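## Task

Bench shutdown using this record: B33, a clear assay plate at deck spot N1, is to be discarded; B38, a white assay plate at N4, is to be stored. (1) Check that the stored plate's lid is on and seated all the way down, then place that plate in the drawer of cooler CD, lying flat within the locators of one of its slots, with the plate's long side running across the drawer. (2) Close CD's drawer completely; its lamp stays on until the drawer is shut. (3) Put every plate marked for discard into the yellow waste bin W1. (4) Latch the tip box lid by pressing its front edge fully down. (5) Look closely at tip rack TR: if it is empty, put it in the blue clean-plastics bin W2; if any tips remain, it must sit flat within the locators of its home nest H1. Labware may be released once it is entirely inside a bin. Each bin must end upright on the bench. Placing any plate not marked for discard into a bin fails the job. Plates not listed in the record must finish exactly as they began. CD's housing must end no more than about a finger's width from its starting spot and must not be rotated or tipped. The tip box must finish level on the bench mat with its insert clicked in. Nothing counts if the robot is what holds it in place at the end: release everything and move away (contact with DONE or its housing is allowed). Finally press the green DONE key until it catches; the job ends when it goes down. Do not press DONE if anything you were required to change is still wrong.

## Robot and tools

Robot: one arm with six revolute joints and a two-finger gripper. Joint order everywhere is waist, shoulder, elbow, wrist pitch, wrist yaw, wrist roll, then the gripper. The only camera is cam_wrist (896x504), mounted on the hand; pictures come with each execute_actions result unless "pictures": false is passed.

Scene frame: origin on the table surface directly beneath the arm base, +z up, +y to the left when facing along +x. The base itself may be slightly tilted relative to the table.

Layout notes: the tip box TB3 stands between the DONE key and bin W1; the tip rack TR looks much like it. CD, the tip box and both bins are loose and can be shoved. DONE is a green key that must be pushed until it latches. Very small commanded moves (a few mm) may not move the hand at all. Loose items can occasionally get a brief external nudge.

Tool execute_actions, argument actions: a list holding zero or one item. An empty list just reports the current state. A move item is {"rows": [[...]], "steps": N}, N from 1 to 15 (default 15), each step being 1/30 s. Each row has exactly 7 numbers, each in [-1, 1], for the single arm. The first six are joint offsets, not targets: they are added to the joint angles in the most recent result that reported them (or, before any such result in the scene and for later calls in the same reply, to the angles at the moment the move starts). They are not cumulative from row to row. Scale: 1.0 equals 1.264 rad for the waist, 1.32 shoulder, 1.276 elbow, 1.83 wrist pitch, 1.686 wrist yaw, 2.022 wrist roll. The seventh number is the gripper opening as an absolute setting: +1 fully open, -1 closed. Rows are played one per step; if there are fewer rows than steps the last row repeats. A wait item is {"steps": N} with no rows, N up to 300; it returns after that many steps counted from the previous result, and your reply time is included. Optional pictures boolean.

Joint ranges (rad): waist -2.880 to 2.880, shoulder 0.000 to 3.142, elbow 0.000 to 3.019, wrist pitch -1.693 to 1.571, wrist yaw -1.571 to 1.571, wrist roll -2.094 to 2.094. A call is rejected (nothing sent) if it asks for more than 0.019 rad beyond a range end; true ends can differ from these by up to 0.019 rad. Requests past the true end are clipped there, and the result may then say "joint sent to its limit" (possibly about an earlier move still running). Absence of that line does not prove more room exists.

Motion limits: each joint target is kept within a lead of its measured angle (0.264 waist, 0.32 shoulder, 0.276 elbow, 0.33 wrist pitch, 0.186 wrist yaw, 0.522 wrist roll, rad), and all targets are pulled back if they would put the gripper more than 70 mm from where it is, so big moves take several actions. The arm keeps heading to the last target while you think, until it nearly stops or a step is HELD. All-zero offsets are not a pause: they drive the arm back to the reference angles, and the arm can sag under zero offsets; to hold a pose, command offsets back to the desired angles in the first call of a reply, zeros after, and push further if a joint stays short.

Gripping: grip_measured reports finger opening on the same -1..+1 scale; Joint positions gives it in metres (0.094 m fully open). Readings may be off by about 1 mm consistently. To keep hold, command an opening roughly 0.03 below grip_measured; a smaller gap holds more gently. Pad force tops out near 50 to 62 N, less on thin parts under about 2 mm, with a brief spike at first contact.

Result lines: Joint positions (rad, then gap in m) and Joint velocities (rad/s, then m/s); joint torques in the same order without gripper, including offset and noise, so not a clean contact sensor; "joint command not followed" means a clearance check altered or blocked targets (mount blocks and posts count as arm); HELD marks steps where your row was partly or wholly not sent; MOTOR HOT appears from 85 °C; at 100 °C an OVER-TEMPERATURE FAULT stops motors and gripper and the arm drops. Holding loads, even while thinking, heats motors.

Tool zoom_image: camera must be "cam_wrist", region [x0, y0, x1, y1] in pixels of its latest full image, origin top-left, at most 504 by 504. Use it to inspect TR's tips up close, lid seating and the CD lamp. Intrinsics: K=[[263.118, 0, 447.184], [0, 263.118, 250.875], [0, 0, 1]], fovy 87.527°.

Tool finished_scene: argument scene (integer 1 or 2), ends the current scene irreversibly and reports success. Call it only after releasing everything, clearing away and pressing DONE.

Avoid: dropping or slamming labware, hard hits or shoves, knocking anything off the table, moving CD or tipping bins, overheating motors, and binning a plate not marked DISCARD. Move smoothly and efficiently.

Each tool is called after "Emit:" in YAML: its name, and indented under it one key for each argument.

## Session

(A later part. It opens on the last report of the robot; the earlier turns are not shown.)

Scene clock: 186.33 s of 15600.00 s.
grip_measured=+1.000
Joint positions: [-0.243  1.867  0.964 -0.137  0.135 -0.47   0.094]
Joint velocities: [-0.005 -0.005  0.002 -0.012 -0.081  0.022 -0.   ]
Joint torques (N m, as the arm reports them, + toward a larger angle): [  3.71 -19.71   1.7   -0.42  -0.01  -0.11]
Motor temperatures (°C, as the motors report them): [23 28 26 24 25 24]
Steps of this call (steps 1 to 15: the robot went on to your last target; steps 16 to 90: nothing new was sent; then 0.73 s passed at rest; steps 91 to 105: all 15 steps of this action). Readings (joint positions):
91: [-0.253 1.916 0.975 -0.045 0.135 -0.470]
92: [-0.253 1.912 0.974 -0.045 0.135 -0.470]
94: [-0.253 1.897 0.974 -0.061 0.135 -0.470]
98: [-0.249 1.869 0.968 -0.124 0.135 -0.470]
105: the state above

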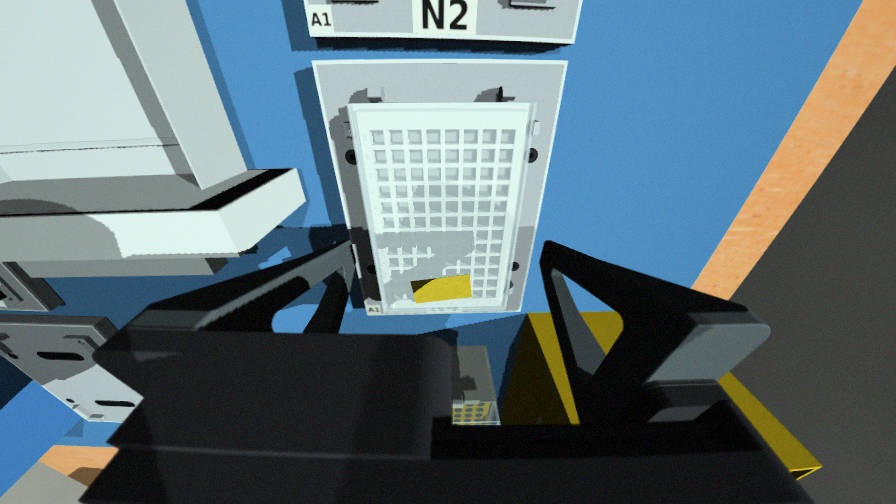

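Fell back in place. Descend in two steps.

Emit:
execute_actions:
  actions:
    - {"rows":[[-0.01,0.03,0,0.015,0,-0.008,1],[-0.012,0.056,0.01,0.035,0,-0.008,1]]}

Emit:
execute_actions:
  actions:
    - {"rows":[[-0.012,0.03,0.01,0.015,0,0,1],[-0.012,0.047,0.018,0.027,0,0,1]]}

Emit:
execute_actions:
  actions:
    - {"rows":[[0,0,0,0,0,0,0.9],[0,0,0,0,0,0,0.85],[0,0,0,0,0,0,0.8],[0,0,0,0,0,0,0.73]],"steps":10}

Scene clock: 190.23 s of 15600.00 s.
grip_measured=+1.000
Joint positions: [-0.249  1.924  0.967 -0.084  0.135 -0.476  0.094]
Joint velocities: [-0.015  0.005 -0.007 -0.012 -0.022 -0.037  0.   ]
Joint torques (N m, as the arm reports them, + toward a larger angle): [  2.23 -16.95   2.83   0.29  -0.01  -0.16]
Motor temperatures (°C, as the motors report them): [23 28 25 24 25 24]
Steps of this call (steps 1 to 15: the robot went on to your last target; steps 16 to 90: nothing new was sent; then 0.40 s passed at rest; steps 91 to 105: all 15 steps of this action). Readings (joint positions):
91: [-0.244 1.867 0.964 -0.134 0.135 -0.471]
92: [-0.244 1.871 0.964 -0.123 0.135 -0.472]
94: [-0.245 1.886 0.967 -0.095 0.135 -0.474]
98: [-0.248 1.916 0.967 -0.085 0.135 -0.475]
105: the state above

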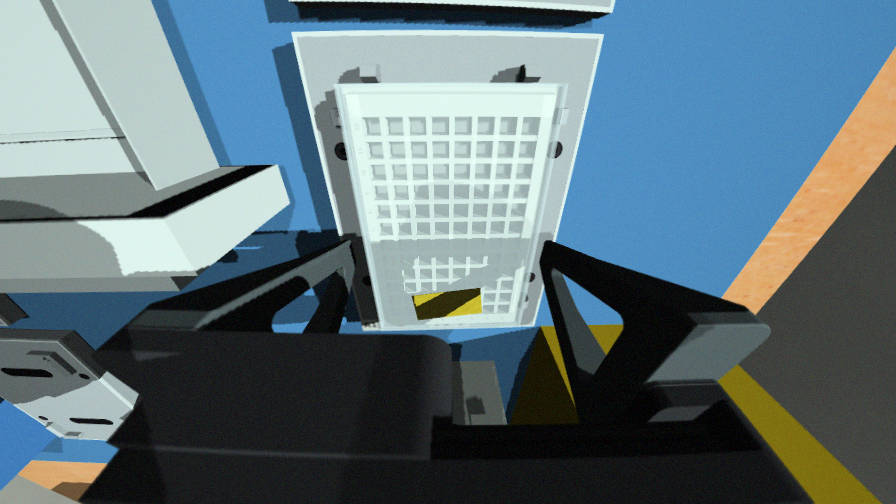

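Scene clock: 190.73 s of 15600.00 s.
grip_measured=+1.000
Joint positions: [-0.254  1.961  0.978 -0.046  0.134 -0.476  0.094]
Joint velocities: [-0.005 -0.015  0.027  0.007 -0.022  0.051 -0.001]
Joint torques (N m, as the arm reports them, + toward a larger angle): [  1.26 -15.84   2.93   0.56   0.02  -0.08]
Motor temperatures (°C, as the motors report them): [23 28 25 24 25 24]
Steps of this call (steps 1 to 15: all 15 steps of this action). Readings (joint positions):
1: [-0.249 1.925 0.967 -0.081 0.135 -0.476]
2: [-0.249 1.928 0.968 -0.072 0.135 -0.476]
4: [-0.251 1.939 0.973 -0.054 0.135 -0.476]
8: [-0.253 1.960 0.977 -0.046 0.135 -0.476]
15: the state above

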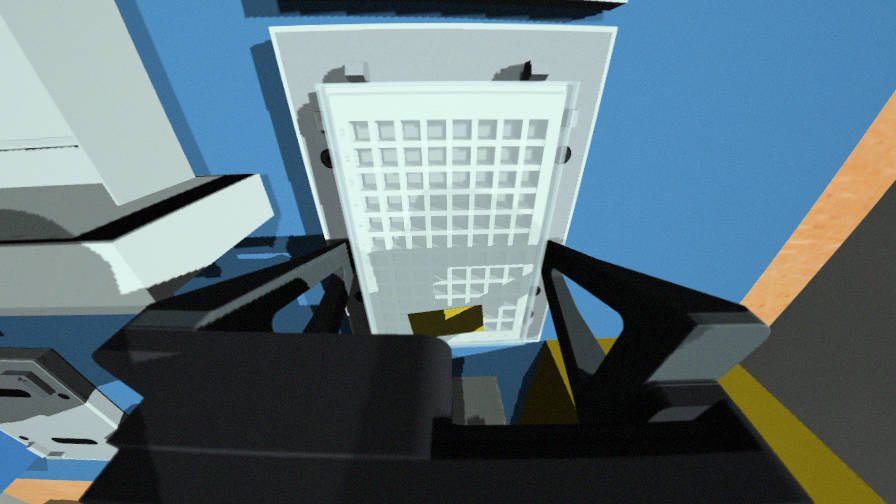

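Scene clock: 191.07 s of 15600.00 s.
grip_measured=+0.785
Joint positions: [-0.254  1.961  0.978 -0.046  0.134 -0.476  0.084]
Joint velocities: [-0.005 -0.005  0.007  0.022 -0.066 -0.037 -0.001]
Joint torques (N m, as the arm reports them, + toward a larger angle): [  2.34 -17.61   1.76  -0.07  -0.06  -0.06]
Motor temperatures (°C, as the motors report them): [23 28 25 24 25 24]
Steps of this call (steps 1 to 10: all 10 steps of this action). Readings (joint positions):
1: [-0.254 1.961 0.978 -0.046 0.134 -0.476]
2: [-0.254 1.961 0.978 -0.046 0.133 -0.476]
4: [-0.254 1.961 0.978 -0.046 0.133 -0.476]
8: [-0.254 1.961 0.978 -0.046 0.134 -0.476]
10: the state above

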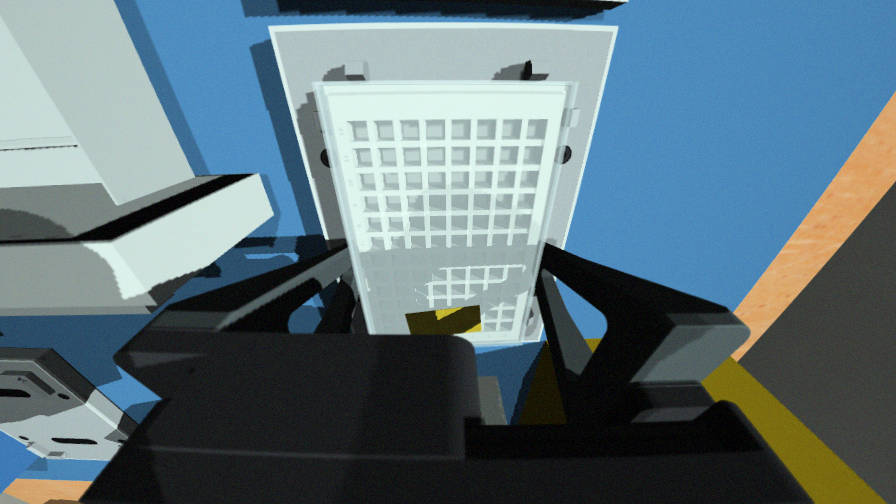

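Emit:
execute_actions:
  actions:
    - {"rows":[[0,-0.03,0,-0.01,0,0,0.73],[0.01,-0.055,-0.005,-0.025,0,0,0.73],[0.01,-0.08,-0.01,-0.04,0,0,0.73],[0.01,-0.11,-0.015,-0.06,0,0,0.73],[0.02,-0.14,-0.02,-0.08,0,0,0.73],[0.02,-0.17,-0.025,-0.1,0,0,0.73],[0.02,-0.2,-0.03,-0.12,0,0,0.73],[0.02,-0.23,-0.035,-0.14,0,0,0.73],[0.03,-0.26,-0.04,-0.165,0,0,0.73]]}
  pictures: false

Emit:
execute_actions:
  actions:
    - {"rows":[[0.05,0.02,0.04,-0.01,0.015,0.1,0.73],[0.1,0.04,0.08,-0.02,0.03,0.2,0.73],[0.15,0.06,0.12,-0.03,0.045,0.4,0.73],[0.2,0.09,0.15,-0.05,0.06,0.6,0.73],[0.32,0.15,0.2,-0.08,0.096,0.99,0.73]]}
  pictures: false

Emit:
execute_actions:
  actions:
    - {"steps":35}

Scene clock: 197.90 s of 15600.00 s.
grip_measured=+0.785
Joint positions: [-0.222  1.58   0.932 -0.328  0.133 -0.476  0.084]
Joint velocities: [ 0.024 -0.2    0.022  0.007  0.066 -0.022  0.001]
Joint torques (N m, as the arm reports them, + toward a larger angle): [  1.77 -12.97   4.79  -0.89   0.02  -0.06]
Motor temperatures (°C, as the motors report them): [23 28 25 24 25 24]
Steps of this call (steps 1 to 15: the robot went on to your last target; steps 16 to 90: nothing new was sent; then 3.33 s passed at rest; steps 91 to 105: all 15 steps of this action). Readings (joint positions):
91: [-0.254 1.960 0.978 -0.047 0.134 -0.476]
92: [-0.254 1.957 0.978 -0.053 0.134 -0.476]
94: [-0.253 1.934 0.977 -0.088 0.133 -0.476]
98: [-0.244 1.802 0.945 -0.224 0.133 -0.476]
105: the state above

Scene clock: 198.40 s of 15600.00 s.
grip_measured=+0.785
Joint positions: [ 0.209  1.759  1.159 -0.456  0.291  0.532  0.084]
Joint velocities: [ 0.571  0.181  0.032 -0.032  0.066  2.835 -0.001]
Joint torques (N m, as the arm reports them, + toward a larger angle): [  0.69 -17.88   8.17  -0.36   0.18   0.05]
Motor temperatures (°C, as the motors report them): [23 28 25 24 25 24]
Steps of this call (steps 1 to 15: all 15 steps of this action). Readings (joint positions):
1: [-0.217 1.576 0.935 -0.330 0.146 -0.446]
2: [-0.205 1.579 0.944 -0.338 0.169 -0.382]
4: [-0.162 1.598 0.977 -0.360 0.204 -0.252]
8: [-0.027 1.661 1.065 -0.406 0.269 -0.062]
15: the state above

Scene clock: 199.57 s of 15600.00 s.
grip_measured=+0.785
Joint positions: [ 0.179  1.768  1.159 -0.466  0.294  1.515  0.084]
Joint velocities: [-0.015  0.005  0.002  0.012 -0.037 -0.051 -0.001]
Joint torques (N m, as the arm reports them, + toward a larger angle): [  4.68 -18.08   8.04  -0.34   0.13  -0.03]
Motor temperatures (°C, as the motors report them): [23 28 26 24 25 24]
Steps of this call (steps 1 to 35: the robot went on to your last target). Readings (joint positions):
1: [0.225 1.764 1.159 -0.458 0.291 0.630]
2: [0.233 1.766 1.159 -0.462 0.291 0.728]
4: [0.232 1.768 1.159 -0.466 0.291 0.924]
8: [0.200 1.768 1.159 -0.466 0.293 1.262]
35: the state above

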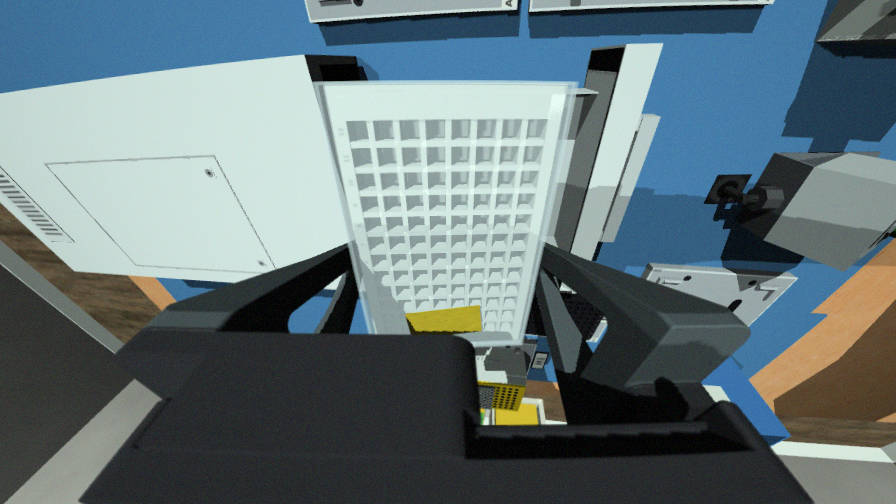

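To [.17,1.94,1.16,-.34].

Emit:
execute_actions:
  actions:
    - {"rows":[[0,0.03,0,0.01,0,0,0.73],[0,0.05,0,0.02,0,0,0.73],[0,0.07,0,0.03,0,0,0.73],[0,0.09,0,0.045,0,0,0.73],[-0.01,0.11,0,0.06,0,0,0.73],[-0.012,0.125,0.01,0.073,0,0,0.73]]}

Scene clock: 203.20 s of 15600.00 s.
grip_measured=+0.785
Joint positions: [ 0.175  1.948  1.159 -0.348  0.294  1.516  0.084]
Joint velocities: [ 0.005 -0.005 -0.007  0.007  0.022 -0.051  0.   ]
Joint torques (N m, as the arm reports them, + toward a larger angle): [  5.27 -21.21   5.35   0.67   0.11  -0.06]
Motor temperatures (°C, as the motors report them): [23 28 26 24 25 24]
Steps of this call (steps 1 to 15: the robot went on to your last target; steps 16 to 90: nothing new was sent; then 0.13 s passed at rest; steps 91 to 105: all 15 steps of this action). Readings (joint positions):
91: [0.179 1.768 1.159 -0.465 0.294 1.516]
92: [0.179 1.771 1.159 -0.460 0.294 1.516]
94: [0.179 1.789 1.159 -0.431 0.294 1.516]
98: [0.178 1.873 1.159 -0.353 0.294 1.516]
105: the state above

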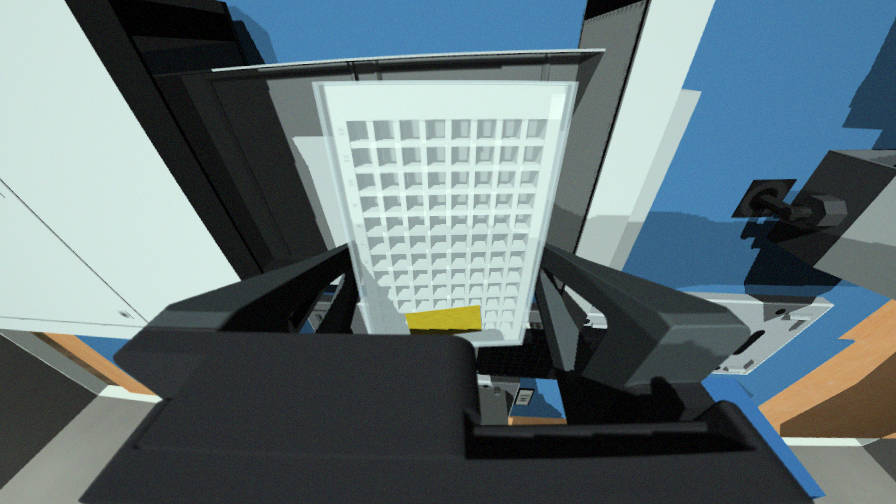

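Emit:
execute_actions:
  actions:
    - {"rows":[[-0.01,0.02,0,0.015,0,-0.01,0.73],[-0.02,0.04,0,0.03,0,-0.02,0.73],[-0.025,0.058,0,0.045,-0.005,-0.033,0.73]]}

Scene clock: 208.13 s of 15600.00 s.
grip_measured=+0.785
Joint positions: [ 0.149  2.013  1.159 -0.277  0.288  1.462  0.084]
Joint velocities: [-0.015  0.005 -0.012  0.037 -0.022 -0.037 -0.002]
Joint torques (N m, as the arm reports them, + toward a larger angle): [  3.55 -19.04   3.66   0.07   0.01  -0.26]
Motor temperatures (°C, as the motors report them): [23 28 26 24 25 24]
Steps of this call (steps 1 to 15: the robot went on to your last target; steps 16 to 90: nothing new was sent; then 1.43 s passed at rest; steps 91 to 105: all 15 steps of this action). Readings (joint positions):
91: [0.175 1.947 1.159 -0.341 0.294 1.514]
92: [0.174 1.949 1.159 -0.333 0.294 1.510]
94: [0.170 1.961 1.159 -0.298 0.289 1.492]
98: [0.156 1.995 1.159 -0.278 0.288 1.473]
105: the state above

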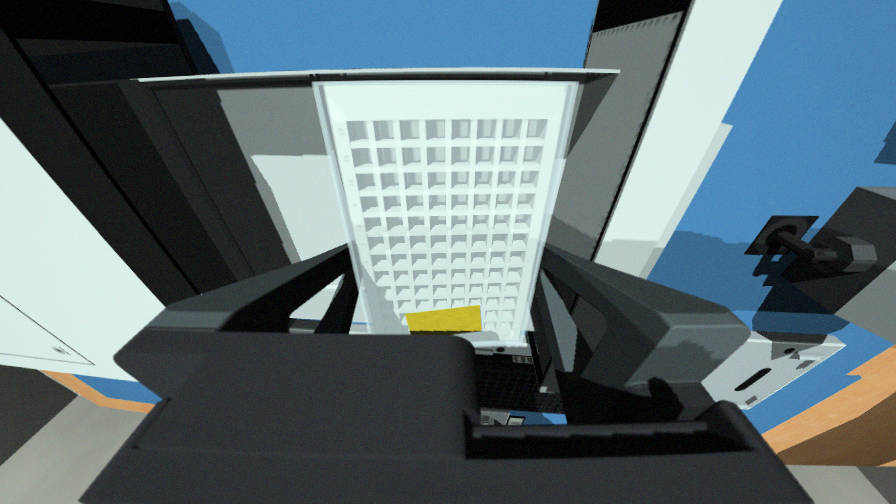

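Emit:
execute_actions:
  actions:
    - {"rows":[[-0.008,0.038,0.02,0.023,0,0,0.73]]}

Emit:
zoom_image:
  camera: "cam_wrist"
  region: [250,30,650,360]

Scene clock: 211.60 s of 15600.00 s.
grip_measured=+0.785
Joint positions: [ 0.149  2.042  1.163 -0.246  0.288  1.459  0.084]
Joint velocities: [-0.015 -0.005  0.032 -0.017 -0.007  0.007  0.001]
Joint torques (N m, as the arm reports them, + toward a larger angle): [  4.8  -17.6    5.19   0.31   0.09  -0.09]
Motor temperatures (°C, as the motors report them): [23 28 26 24 25 24]
Steps of this call (steps 1 to 15: the robot went on to your last target; steps 16 to 89: nothing new was sent; steps 90 to 104: all 15 steps of this action). Readings (joint positions):
90: [0.149 2.015 1.159 -0.271 0.288 1.459]
91: [0.149 2.017 1.160 -0.262 0.288 1.459]
93: [0.149 2.026 1.162 -0.250 0.288 1.459]
97: [0.149 2.039 1.163 -0.247 0.288 1.459]
104: the state above

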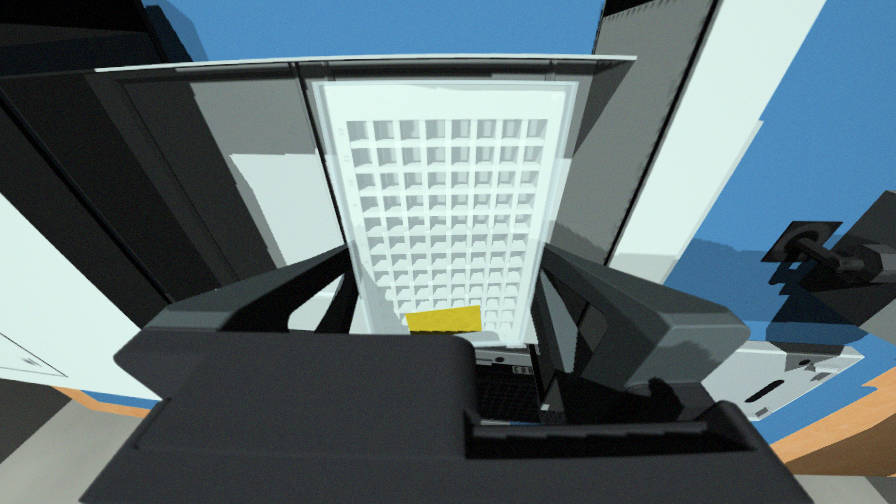

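Region (250, 30, 650, 360) of cam_wrist's 896x504 image, scaled by 1.260, with more detail than that image has; it fills the top 416 rows of this view, and the rest is white.

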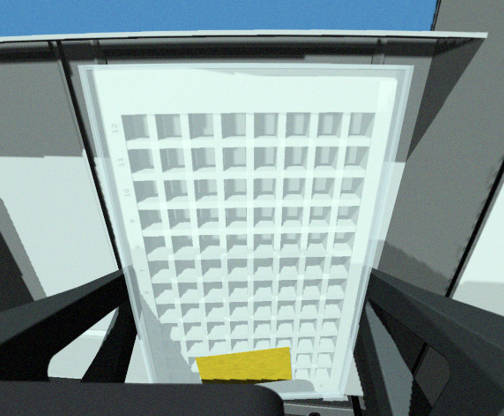

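Emit:
execute_actions:
  actions:
    - {"rows":[[-0.015,0.028,0.026,0.014,0,0,0.73]]}

Emit:
zoom_image:
  camera: "cam_wrist"
  region: [270,30,620,200]

Scene clock: 215.17 s of 15600.00 s.
grip_measured=+0.785
Joint positions: [ 0.14   2.052  1.169 -0.232  0.288  1.459  0.084]
Joint velocities: [-0.005 -0.005 -0.007 -0.017 -0.037  0.007  0.   ]
Joint torques (N m, as the arm reports them, + toward a larger angle): [  4.01 -17.4    5.57   0.47   0.1   -0.12]
Motor temperatures (°C, as the motors report them): [23 28 26 24 25 24]
Steps of this call (steps 1 to 15: the robot went on to your last target; steps 16 to 90: nothing new was sent; then 0.07 s passed at rest; steps 91 to 105: all 15 steps of this action). Readings (joint positions):
91: [0.148 2.042 1.163 -0.244 0.288 1.459]
92: [0.148 2.044 1.163 -0.240 0.288 1.459]
94: [0.146 2.048 1.167 -0.235 0.288 1.459]
98: [0.141 2.052 1.169 -0.232 0.288 1.459]
105: the state above

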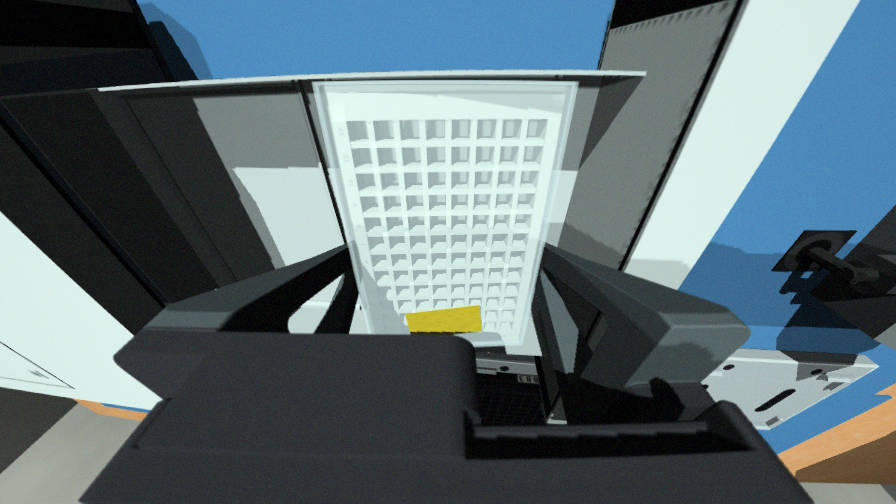

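Region (270, 30, 620, 200) of cam_wrist's 896x504 image, scaled by 1.440, with more detail than that image has; it fills the top 245 rows of this view, and the rest is white.

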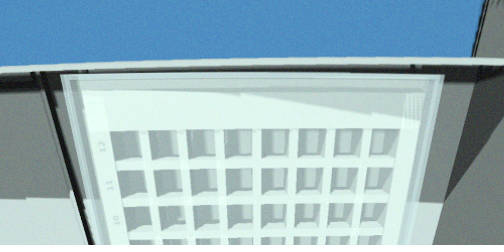

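Emit:
execute_actions:
  actions:
    - {"rows":[[0,0,0.02,0,-0.007,-0.012,0.73],[0,0,0.02,0,-0.007,-0.012,0.73],[0,0,0.02,0,-0.007,-0.012,0.73],[0,0.03,0.022,0.012,-0.007,-0.012,0.73]]}

Emit:
zoom_image:
  camera: "cam_wrist"
  region: [270,30,620,200]

Scene clock: 217.80 s of 15600.00 s.
grip_measured=+0.785
Joint positions: [ 0.14   2.063  1.173 -0.221  0.279  1.446  0.084]
Joint velocities: [-0.015 -0.005  0.017 -0.032  0.051 -0.095 -0.001]
Joint torques (N m, as the arm reports them, + toward a larger angle): [  6.69 -16.99   5.18   0.38   0.01  -0.18]
Motor temperatures (°C, as the motors report them): [23 28 26 24 25 24]
Steps of this call (steps 1 to 15: the robot went on to your last target; steps 16 to 64: nothing new was sent; steps 65 to 79: all 15 steps of this action). Readings (joint positions):
65: [0.140 2.052 1.169 -0.232 0.284 1.457]
66: [0.140 2.052 1.169 -0.232 0.281 1.455]
68: [0.140 2.053 1.169 -0.231 0.279 1.451]
72: [0.140 2.061 1.172 -0.222 0.279 1.448]
79: the state above

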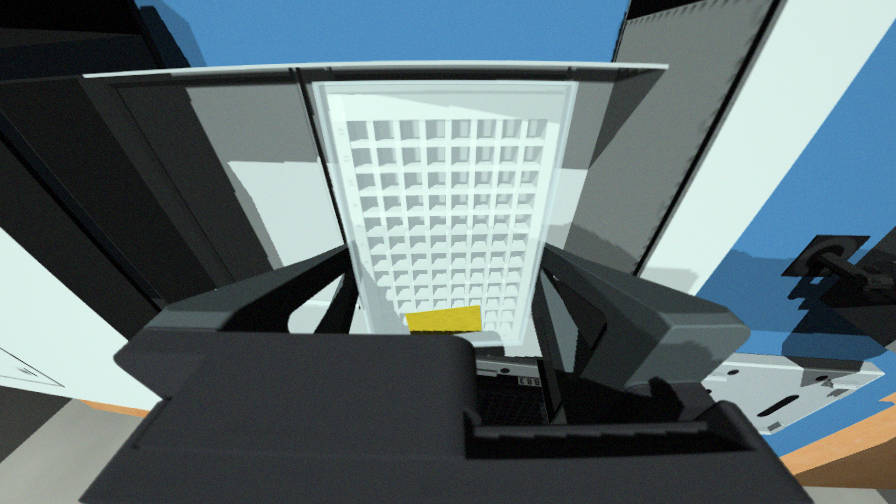

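Region (270, 30, 620, 200) of cam_wrist's 896x504 image, scaled by 1.440, with more detail than that image has; it fills the top 245 rows of this view, and the rest is white.

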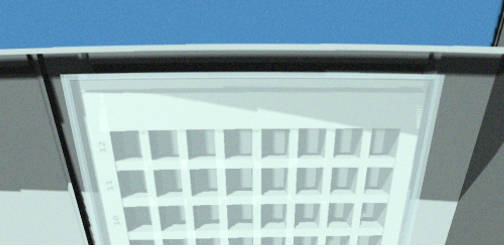

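Emit:
execute_actions:
  actions:
    - {"rows":[[0,0.027,0.015,0,0.003,0.007,0.73]]}

Emit:
execute_actions:
  actions:
    - {"rows":[[0,0,0.015,0,0,0,0.8],[0,0,0.015,0,0,0,0.85],[0,0,0.015,0,0,0,0.95]],"steps":10}

Emit:
zoom_image:
  camera: "cam_wrist"
  region: [270,30,620,360]

Scene clock: 221.50 s of 15600.00 s.
grip_measured=+0.785
Joint positions: [ 0.14   2.064  1.173 -0.221  0.281  1.448  0.084]
Joint velocities: [-0.005 -0.015 -0.007 -0.002  0.007 -0.007  0.   ]
Joint torques (N m, as the arm reports them, + toward a larger angle): [  6.07 -16.44   4.8    0.     0.21   0.04]
Motor temperatures (°C, as the motors report them): [23 28 26 24 25 24]
Steps of this call (steps 1 to 15: the robot went on to your last target; steps 16 to 90: nothing new was sent; then 0.20 s passed at rest; steps 91 to 105: all 15 steps of this action). Readings (joint positions):
91: [0.140 2.063 1.173 -0.221 0.280 1.446]
92: [0.140 2.063 1.173 -0.221 0.280 1.446]
94: [0.140 2.064 1.173 -0.221 0.281 1.447]
98: [0.140 2.064 1.173 -0.221 0.281 1.447]
105: the state above

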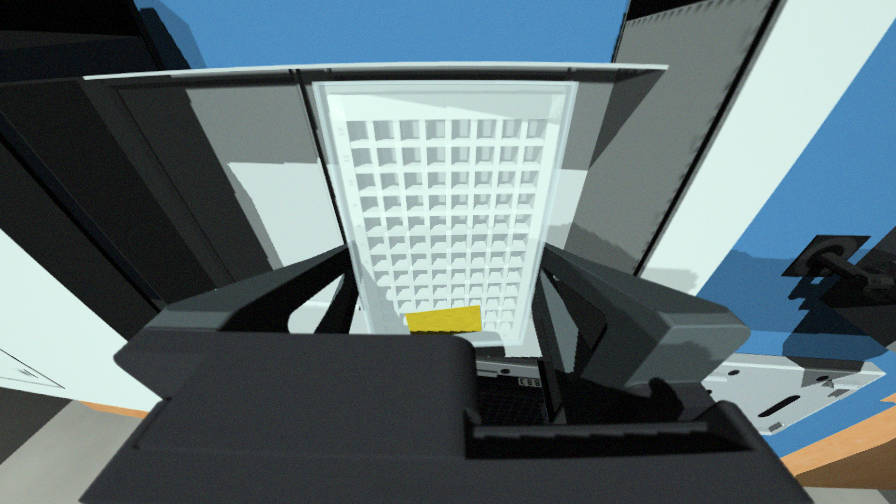

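Scene clock: 221.83 s of 15600.00 s.
grip_measured=+0.949
Joint positions: [ 0.14   2.064  1.176 -0.22   0.281  1.447  0.092]
Joint velocities: [-0.005 -0.005  0.002 -0.017 -0.007  0.007  0.   ]
Joint torques (N m, as the arm reports them, + toward a larger angle): [  6.06 -18.93   4.57   0.08   0.12  -0.09]
Motor temperatures (°C, as the motors report them): [23 28 26 24 25 24]
Steps of this call (steps 1 to 10: all 10 steps of this action). Readings (joint positions):
1: [0.140 2.064 1.173 -0.221 0.281 1.448]
2: [0.140 2.064 1.174 -0.220 0.281 1.448]
4: [0.140 2.064 1.176 -0.220 0.281 1.447]
8: [0.140 2.064 1.176 -0.220 0.281 1.447]
10: the state above

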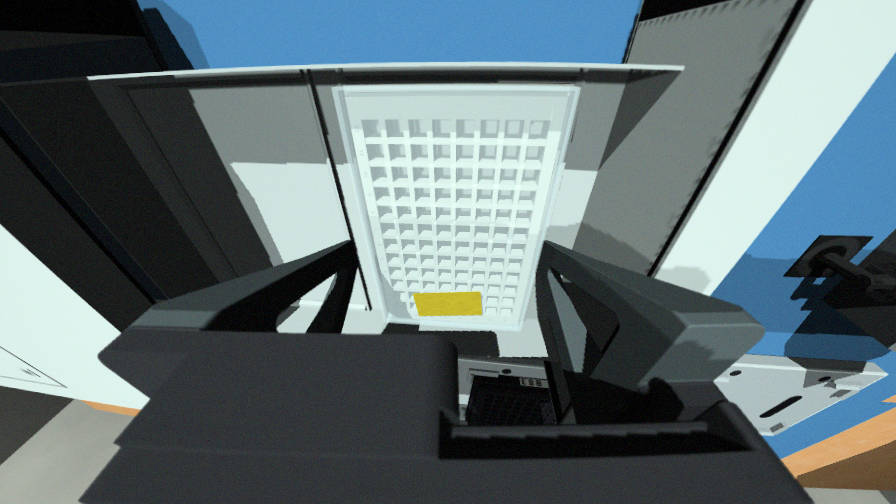

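Region (270, 30, 620, 360) of cam_wrist's 896x504 image, scaled by 1.440, with more detail than that image has; it fills the top 475 rows of this view, and the rest is white.

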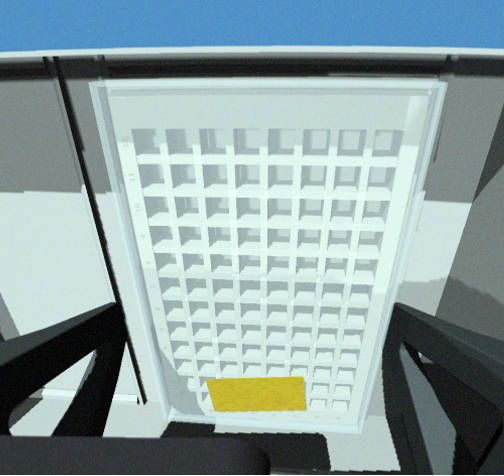

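Emit:
execute_actions:
  actions:
    - {"rows":[[0.01,-0.03,0,-0.015,0,0,0.95],[0.02,-0.06,0,-0.035,0,0,0.95],[0.04,-0.09,-0.01,-0.06,0,0,0.95]]}

Emit:
zoom_image:
  camera: "cam_wrist"
  region: [310,30,610,330]

Scene clock: 225.80 s of 15600.00 s.
grip_measured=+0.949
Joint positions: [ 0.193  1.942  1.165 -0.32   0.281  1.448  0.092]
Joint velocities: [-0.005 -0.005 -0.002 -0.056 -0.081 -0.022 -0.001]
Joint torques (N m, as the arm reports them, + toward a larger angle): [  5.9  -18.44   4.16  -0.31   0.1   -0.12]
Motor temperatures (°C, as the motors report them): [23 28 26 24 25 24]
Steps of this call (steps 1 to 15: the robot went on to your last target; steps 16 to 90: nothing new was sent; then 0.47 s passed at rest; steps 91 to 105: all 15 steps of this action). Readings (joint positions):
91: [0.140 2.063 1.176 -0.223 0.281 1.447]
92: [0.141 2.059 1.176 -0.235 0.281 1.447]
94: [0.147 2.037 1.172 -0.283 0.281 1.448]
98: [0.175 1.975 1.165 -0.319 0.281 1.448]
105: the state above

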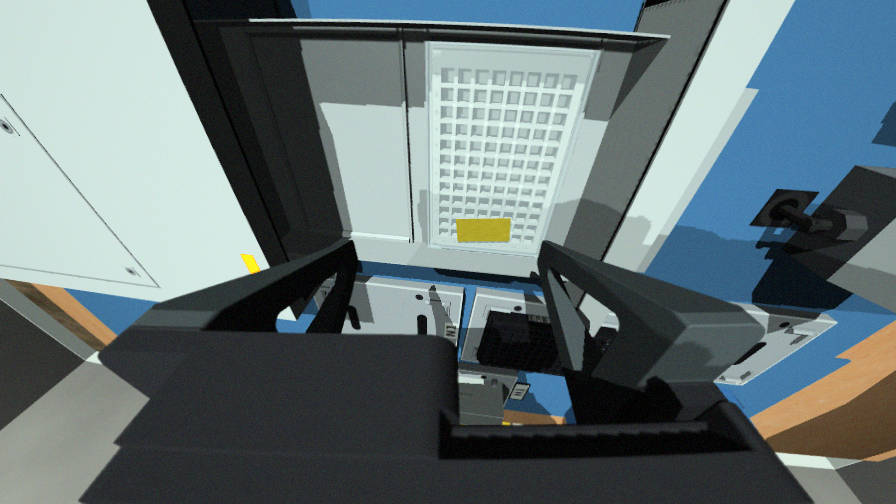

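Region (310, 30, 610, 330) of cam_wrist's 896x504 image, scaled by 1.680, with more detail than that image has.

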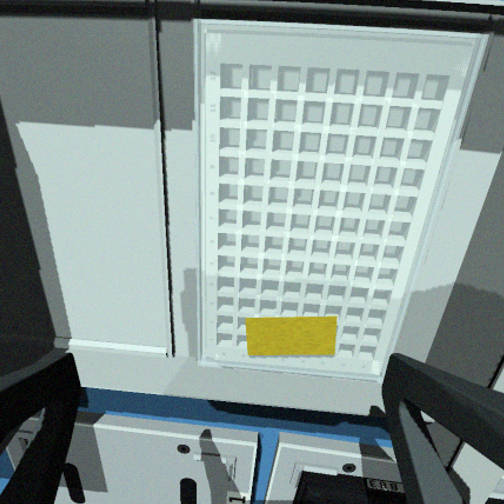

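Emit:
zoom_image:
  camera: "cam_wrist"
  region: [390,15,470,95]

Emit:
zoom_image:
  camera: "cam_wrist"
  region: [540,15,640,115]

Region (390, 15, 470, 95) of cam_wrist's 896x504 image, scaled by 6.300, with more detail than that image has.

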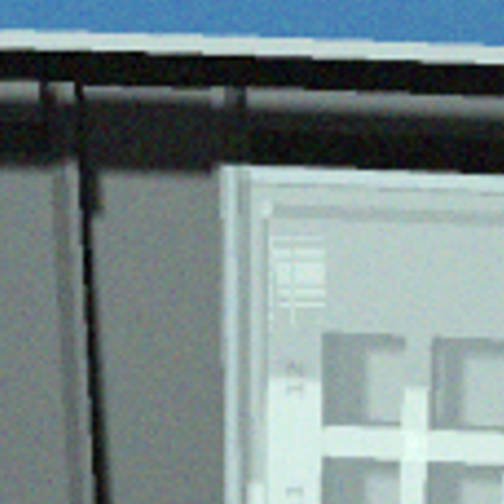

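Region (540, 15, 640, 115) of cam_wrist's 896x504 image, scaled by 5.040, with more detail than that image has.

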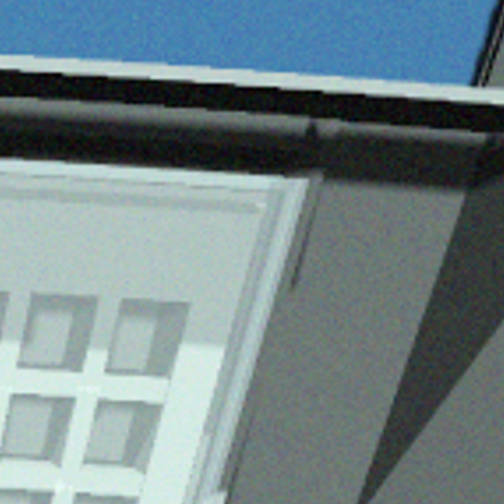

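Emit:
execute_actions:
  actions:
    - {"rows":[[-0.015,0.03,0,0.01,0,0,0],[-0.03,0.05,0,0.02,0,0,0],[-0.04,0.075,0,0.04,0,0,0]]}

Emit:
execute_actions:
  actions:
    - {"rows":[[0,0.035,0.015,0.014,0,0,0]]}

Scene clock: 232.73 s of 15600.00 s.
grip_measured=+0.002
Joint positions: [ 0.142  2.033  1.165 -0.257  0.281  1.448  0.047]
Joint velocities: [-0.005  0.005  0.022  0.056  0.022  0.007  0.   ]
Joint torques (N m, as the arm reports them, + toward a larger angle): [  5.83 -18.83   3.5    0.22   0.08  -0.03]
Motor temperatures (°C, as the motors report them): [23 28 26 24 25 24]
Steps of this call (steps 1 to 15: the robot went on to your last target; steps 16 to 90: nothing new was sent; then 3.43 s passed at rest; steps 91 to 105: all 15 steps of this action). Readings (joint positions):
91: [0.192 1.943 1.165 -0.320 0.281 1.448]
92: [0.191 1.945 1.165 -0.314 0.281 1.448]
94: [0.182 1.962 1.165 -0.280 0.281 1.448]
98: [0.154 2.010 1.165 -0.259 0.281 1.448]
105: the state above

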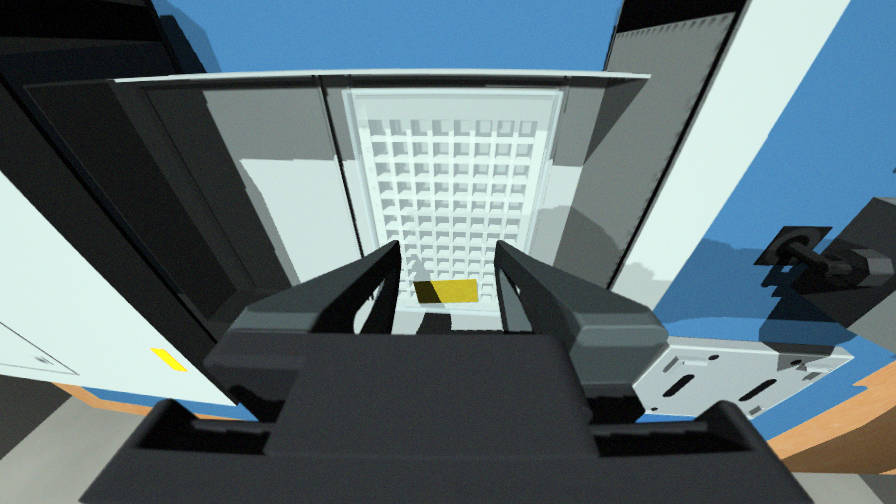

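Scene clock: 233.23 s of 15600.00 s.
grip_measured=+0.001
Joint positions: [ 0.142  2.052  1.165 -0.243  0.281  1.448  0.047]
Joint velocities: [-0.005  0.005 -0.002 -0.002 -0.051 -0.066 -0.   ]
Joint torques (N m, as the arm reports them, + toward a larger angle): [  5.4  -16.41   4.8   -0.04   0.09  -0.1 ]
Motor temperatures (°C, as the motors report them): [23 28 26 24 25 24]
Steps of this call (steps 1 to 15: all 15 steps of this action). Readings (joint positions):
1: [0.142 2.034 1.165 -0.254 0.281 1.448]
2: [0.142 2.037 1.165 -0.250 0.281 1.448]
4: [0.142 2.042 1.165 -0.244 0.281 1.448]
8: [0.142 2.052 1.165 -0.243 0.281 1.448]
15: the state above

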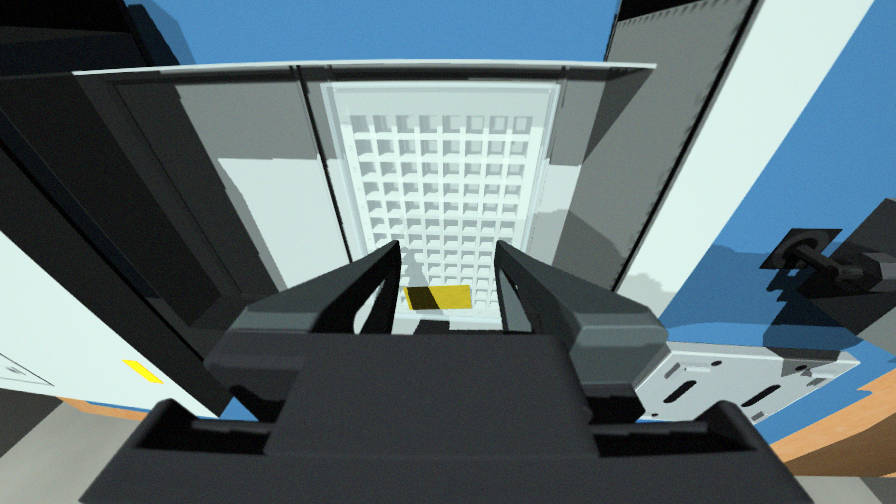

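Emit:
execute_actions:
  actions:
    - {"rows":[[0,0.027,0.015,0,0,0,0],[0,0.027,0.015,0,0,0,0],[0,0.027,0.015,0,0,0,0],[0,0.027,0.015,-0.01,0.008,0,0],[0,0.027,0.015,-0.016,0.015,0,0]]}

Emit:
zoom_image:
  camera: "cam_wrist"
  region: [270,40,610,240]

Scene clock: 235.77 s of 15600.00 s.
grip_measured=+0.001
Joint positions: [ 0.142  2.053  1.165 -0.261  0.303  1.448  0.047]
Joint velocities: [-0.005 -0.005  0.012  0.002  0.051 -0.051 -0.001]
Joint torques (N m, as the arm reports them, + toward a larger angle): [  6.01 -15.8    4.81  -0.52   0.26  -0.09]
Motor temperatures (°C, as the motors report them): [23 28 26 24 25 24]
Steps of this call (steps 1 to 15: the robot went on to your last target; steps 16 to 61: nothing new was sent; steps 62 to 76: all 15 steps of this action). Readings (joint positions):
62: [0.142 2.052 1.165 -0.243 0.281 1.448]
63: [0.142 2.052 1.165 -0.243 0.281 1.448]
65: [0.142 2.052 1.165 -0.244 0.285 1.448]
69: [0.142 2.052 1.165 -0.259 0.303 1.448]
76: the state above

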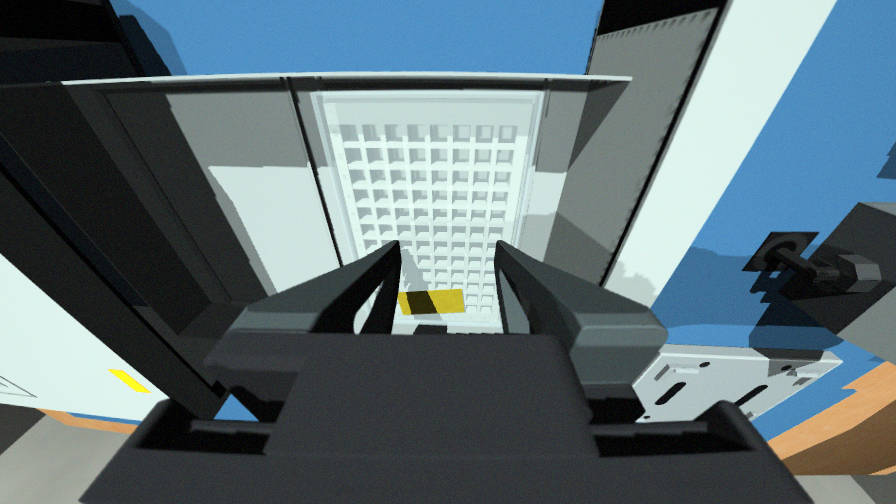

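Region (270, 40, 610, 240) of cam_wrist's 896x504 image, scaled by 1.482, with more detail than that image has; it fills the top 296 rows of this view, and the rest is white.

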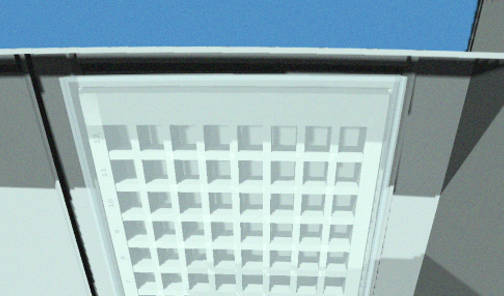

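Emit:
execute_actions:
  actions:
    - {"rows":[[0.01,-0.03,0,-0.01,-0.01,0,0],[0.02,-0.06,0,-0.025,-0.01,0,0],[0.04,-0.09,-0.01,-0.045,-0.01,0,0],[0.04,-0.09,-0.01,-0.045,-0.01,0,0],[0.04,-0.09,-0.01,-0.045,-0.01,0,0],[0.04,-0.09,-0.01,-0.045,-0.01,0,0],[0.04,-0.09,-0.01,-0.045,-0.01,0,0.7]]}

Emit:
zoom_image:
  camera: "cam_wrist"
  region: [360,20,620,280]

Scene clock: 239.73 s of 15600.00 s.
grip_measured=+0.699
Joint positions: [ 0.195  1.931  1.151 -0.335  0.289  1.448  0.08 ]
Joint velocities: [-0.005 -0.015  0.002 -0.046 -0.037  0.037 -0.001]
Joint torques (N m, as the arm reports them, + toward a larger angle): [  6.26 -19.2    4.39  -0.21   0.06  -0.06]
Motor temperatures (°C, as the motors report them): [23 28 26 24 25 24]
Steps of this call (steps 1 to 15: the robot went on to your last target; steps 16 to 90: nothing new was sent; then 0.47 s passed at rest; steps 91 to 105: all 15 steps of this action). Readings (joint positions):
91: [0.142 2.052 1.165 -0.263 0.297 1.448]
92: [0.142 2.048 1.165 -0.271 0.292 1.448]
94: [0.149 2.027 1.159 -0.309 0.290 1.448]
98: [0.177 1.965 1.151 -0.334 0.289 1.448]
105: the state above

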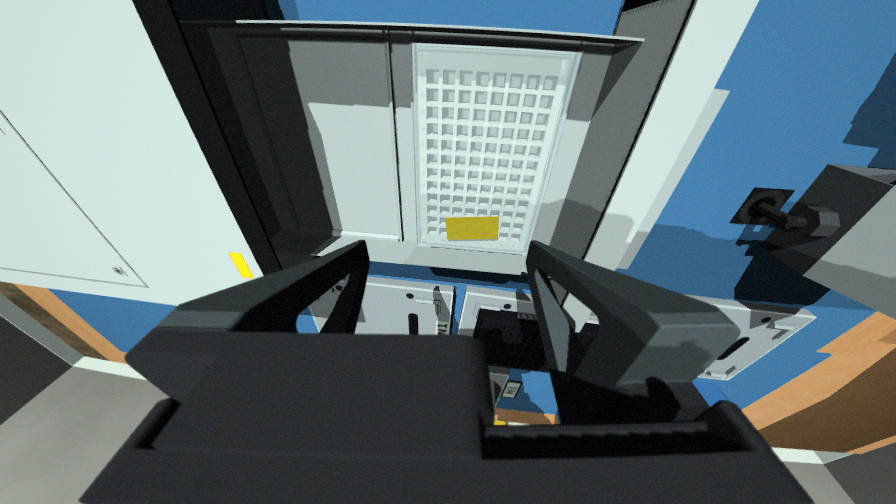

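Region (360, 20, 620, 280) of cam_wrist's 896x504 image, scaled by 1.938, with more detail than that image has.

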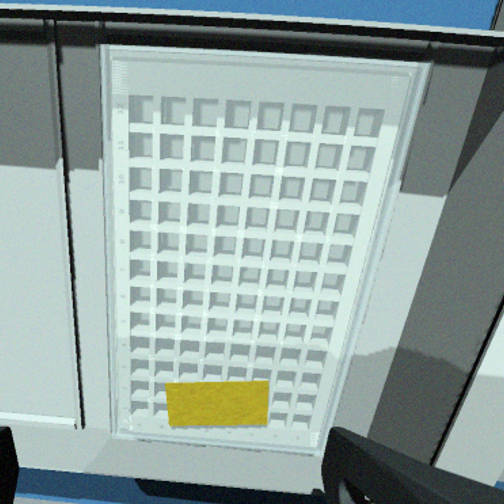

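Emit:
execute_actions:
  actions:
    - {"rows":[[0,-0.05,-0.02,-0.02,0,-0.1,0],[0,-0.1,-0.04,-0.04,0,-0.2,-1],[0,-0.15,-0.07,-0.05,0,-0.3,-1],[0,-0.2,-0.1,-0.05,0,-0.4,-1],[0,-0.22,-0.12,-0.05,0,-0.75,-1]]}

Emit:
execute_actions:
  actions:
    - {"steps":12}
  pictures: false

Emit:
execute_actions:
  actions:
    - {"rows":[[0,0,-0.05,0.03,0,0,-1],[0,0,-0.1,0.06,0,0,-1],[0,0,-0.15,0.09,0,0,-1],[0,0,-0.21,0.125,0,0,-1]]}

Scene clock: 244.70 s of 15600.00 s.
grip_measured=-0.998
Joint positions: [ 0.195  1.607  0.998 -0.425  0.288  0.185  0.   ]
Joint velocities: [ 0.005  0.073 -0.002 -0.027  0.066 -1.619  0.001]
Joint torques (N m, as the arm reports them, + toward a larger angle): [  5.14 -15.65   6.1    0.16   0.08  -0.22]
Motor temperatures (°C, as the motors report them): [23 28 26 24 25 24]
Steps of this call (steps 1 to 15: the robot went on to your last target; steps 16 to 90: nothing new was sent; then 1.47 s passed at rest; steps 91 to 105: all 15 steps of this action). Readings (joint positions):
91: [0.195 1.929 1.150 -0.340 0.288 1.418]
92: [0.195 1.920 1.142 -0.353 0.288 1.354]
94: [0.195 1.867 1.095 -0.386 0.288 1.181]
98: [0.195 1.698 0.996 -0.423 0.288 0.810]
105: the state above

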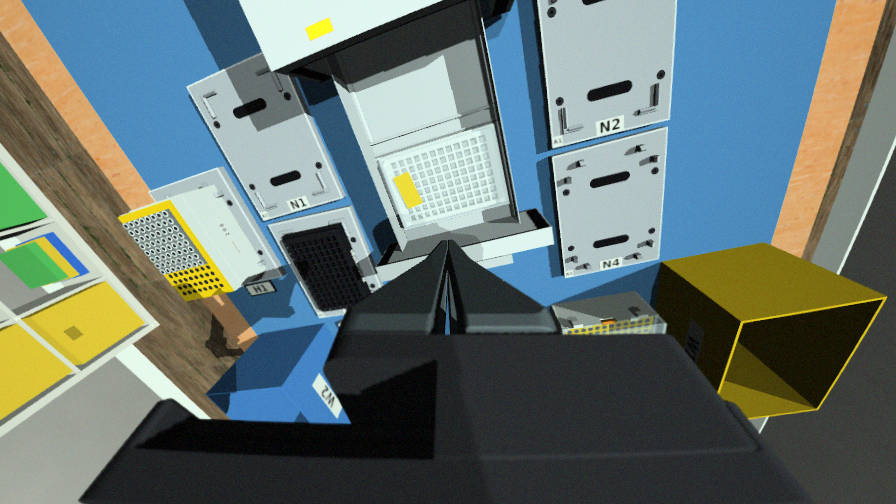

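Scene clock: 245.10 s of 15600.00 s.
grip_measured=-0.998
Joint positions: [ 0.195  1.616  0.998 -0.425  0.288 -0.042  0.   ]
Joint velocities: [ 0.005 -0.015  0.017 -0.002  0.022 -0.051  0.001]
Joint torques (N m, as the arm reports them, + toward a larger angle): [  4.92 -14.33   5.78   0.19   0.04  -0.16]
Motor temperatures (°C, as the motors report them): [23 28 26 24 25 24]
Steps of this call (steps 1 to 12: the robot went on to your last target). Readings (joint positions):
1: [0.195 1.609 0.998 -0.425 0.288 0.136]
2: [0.195 1.612 0.998 -0.425 0.288 0.097]
4: [0.195 1.616 0.998 -0.425 0.288 0.040]
8: [0.195 1.616 0.998 -0.425 0.288 -0.018]
12: the state above

Scene clock: 245.60 s of 15600.00 s.
grip_measured=-0.998
Joint positions: [ 0.195  1.616  0.71  -0.21   0.288 -0.043  0.   ]
Joint velocities: [ 0.005 -0.005  0.017  0.056 -0.022 -0.007  0.   ]
Joint torques (N m, as the arm reports them, + toward a larger angle): [  3.77 -14.15   5.06   0.5   -0.01  -0.03]
Motor temperatures (°C, as the motors report them): [23 28 26 24 25 24]
Steps of this call (steps 1 to 15: all 15 steps of this action). Readings (joint positions):
1: [0.195 1.616 0.992 -0.415 0.288 -0.043]
2: [0.195 1.614 0.973 -0.384 0.288 -0.043]
4: [0.195 1.608 0.897 -0.297 0.288 -0.043]
8: [0.195 1.610 0.735 -0.230 0.288 -0.043]
15: the state above

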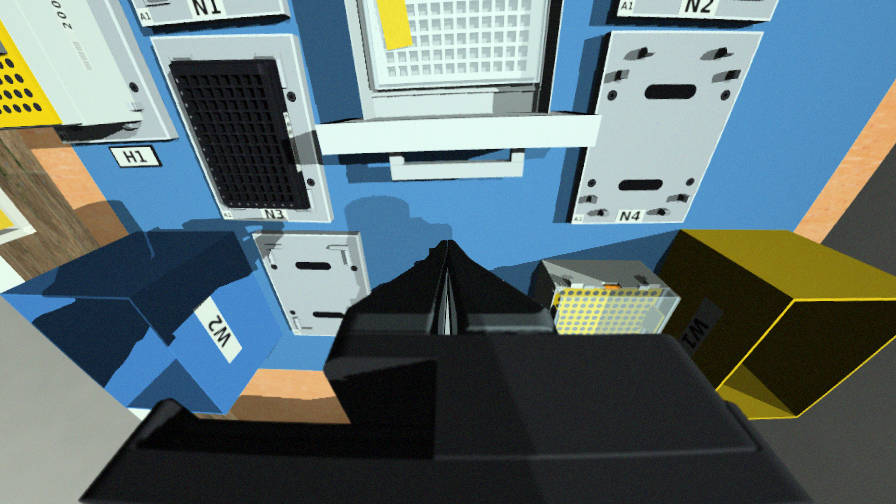

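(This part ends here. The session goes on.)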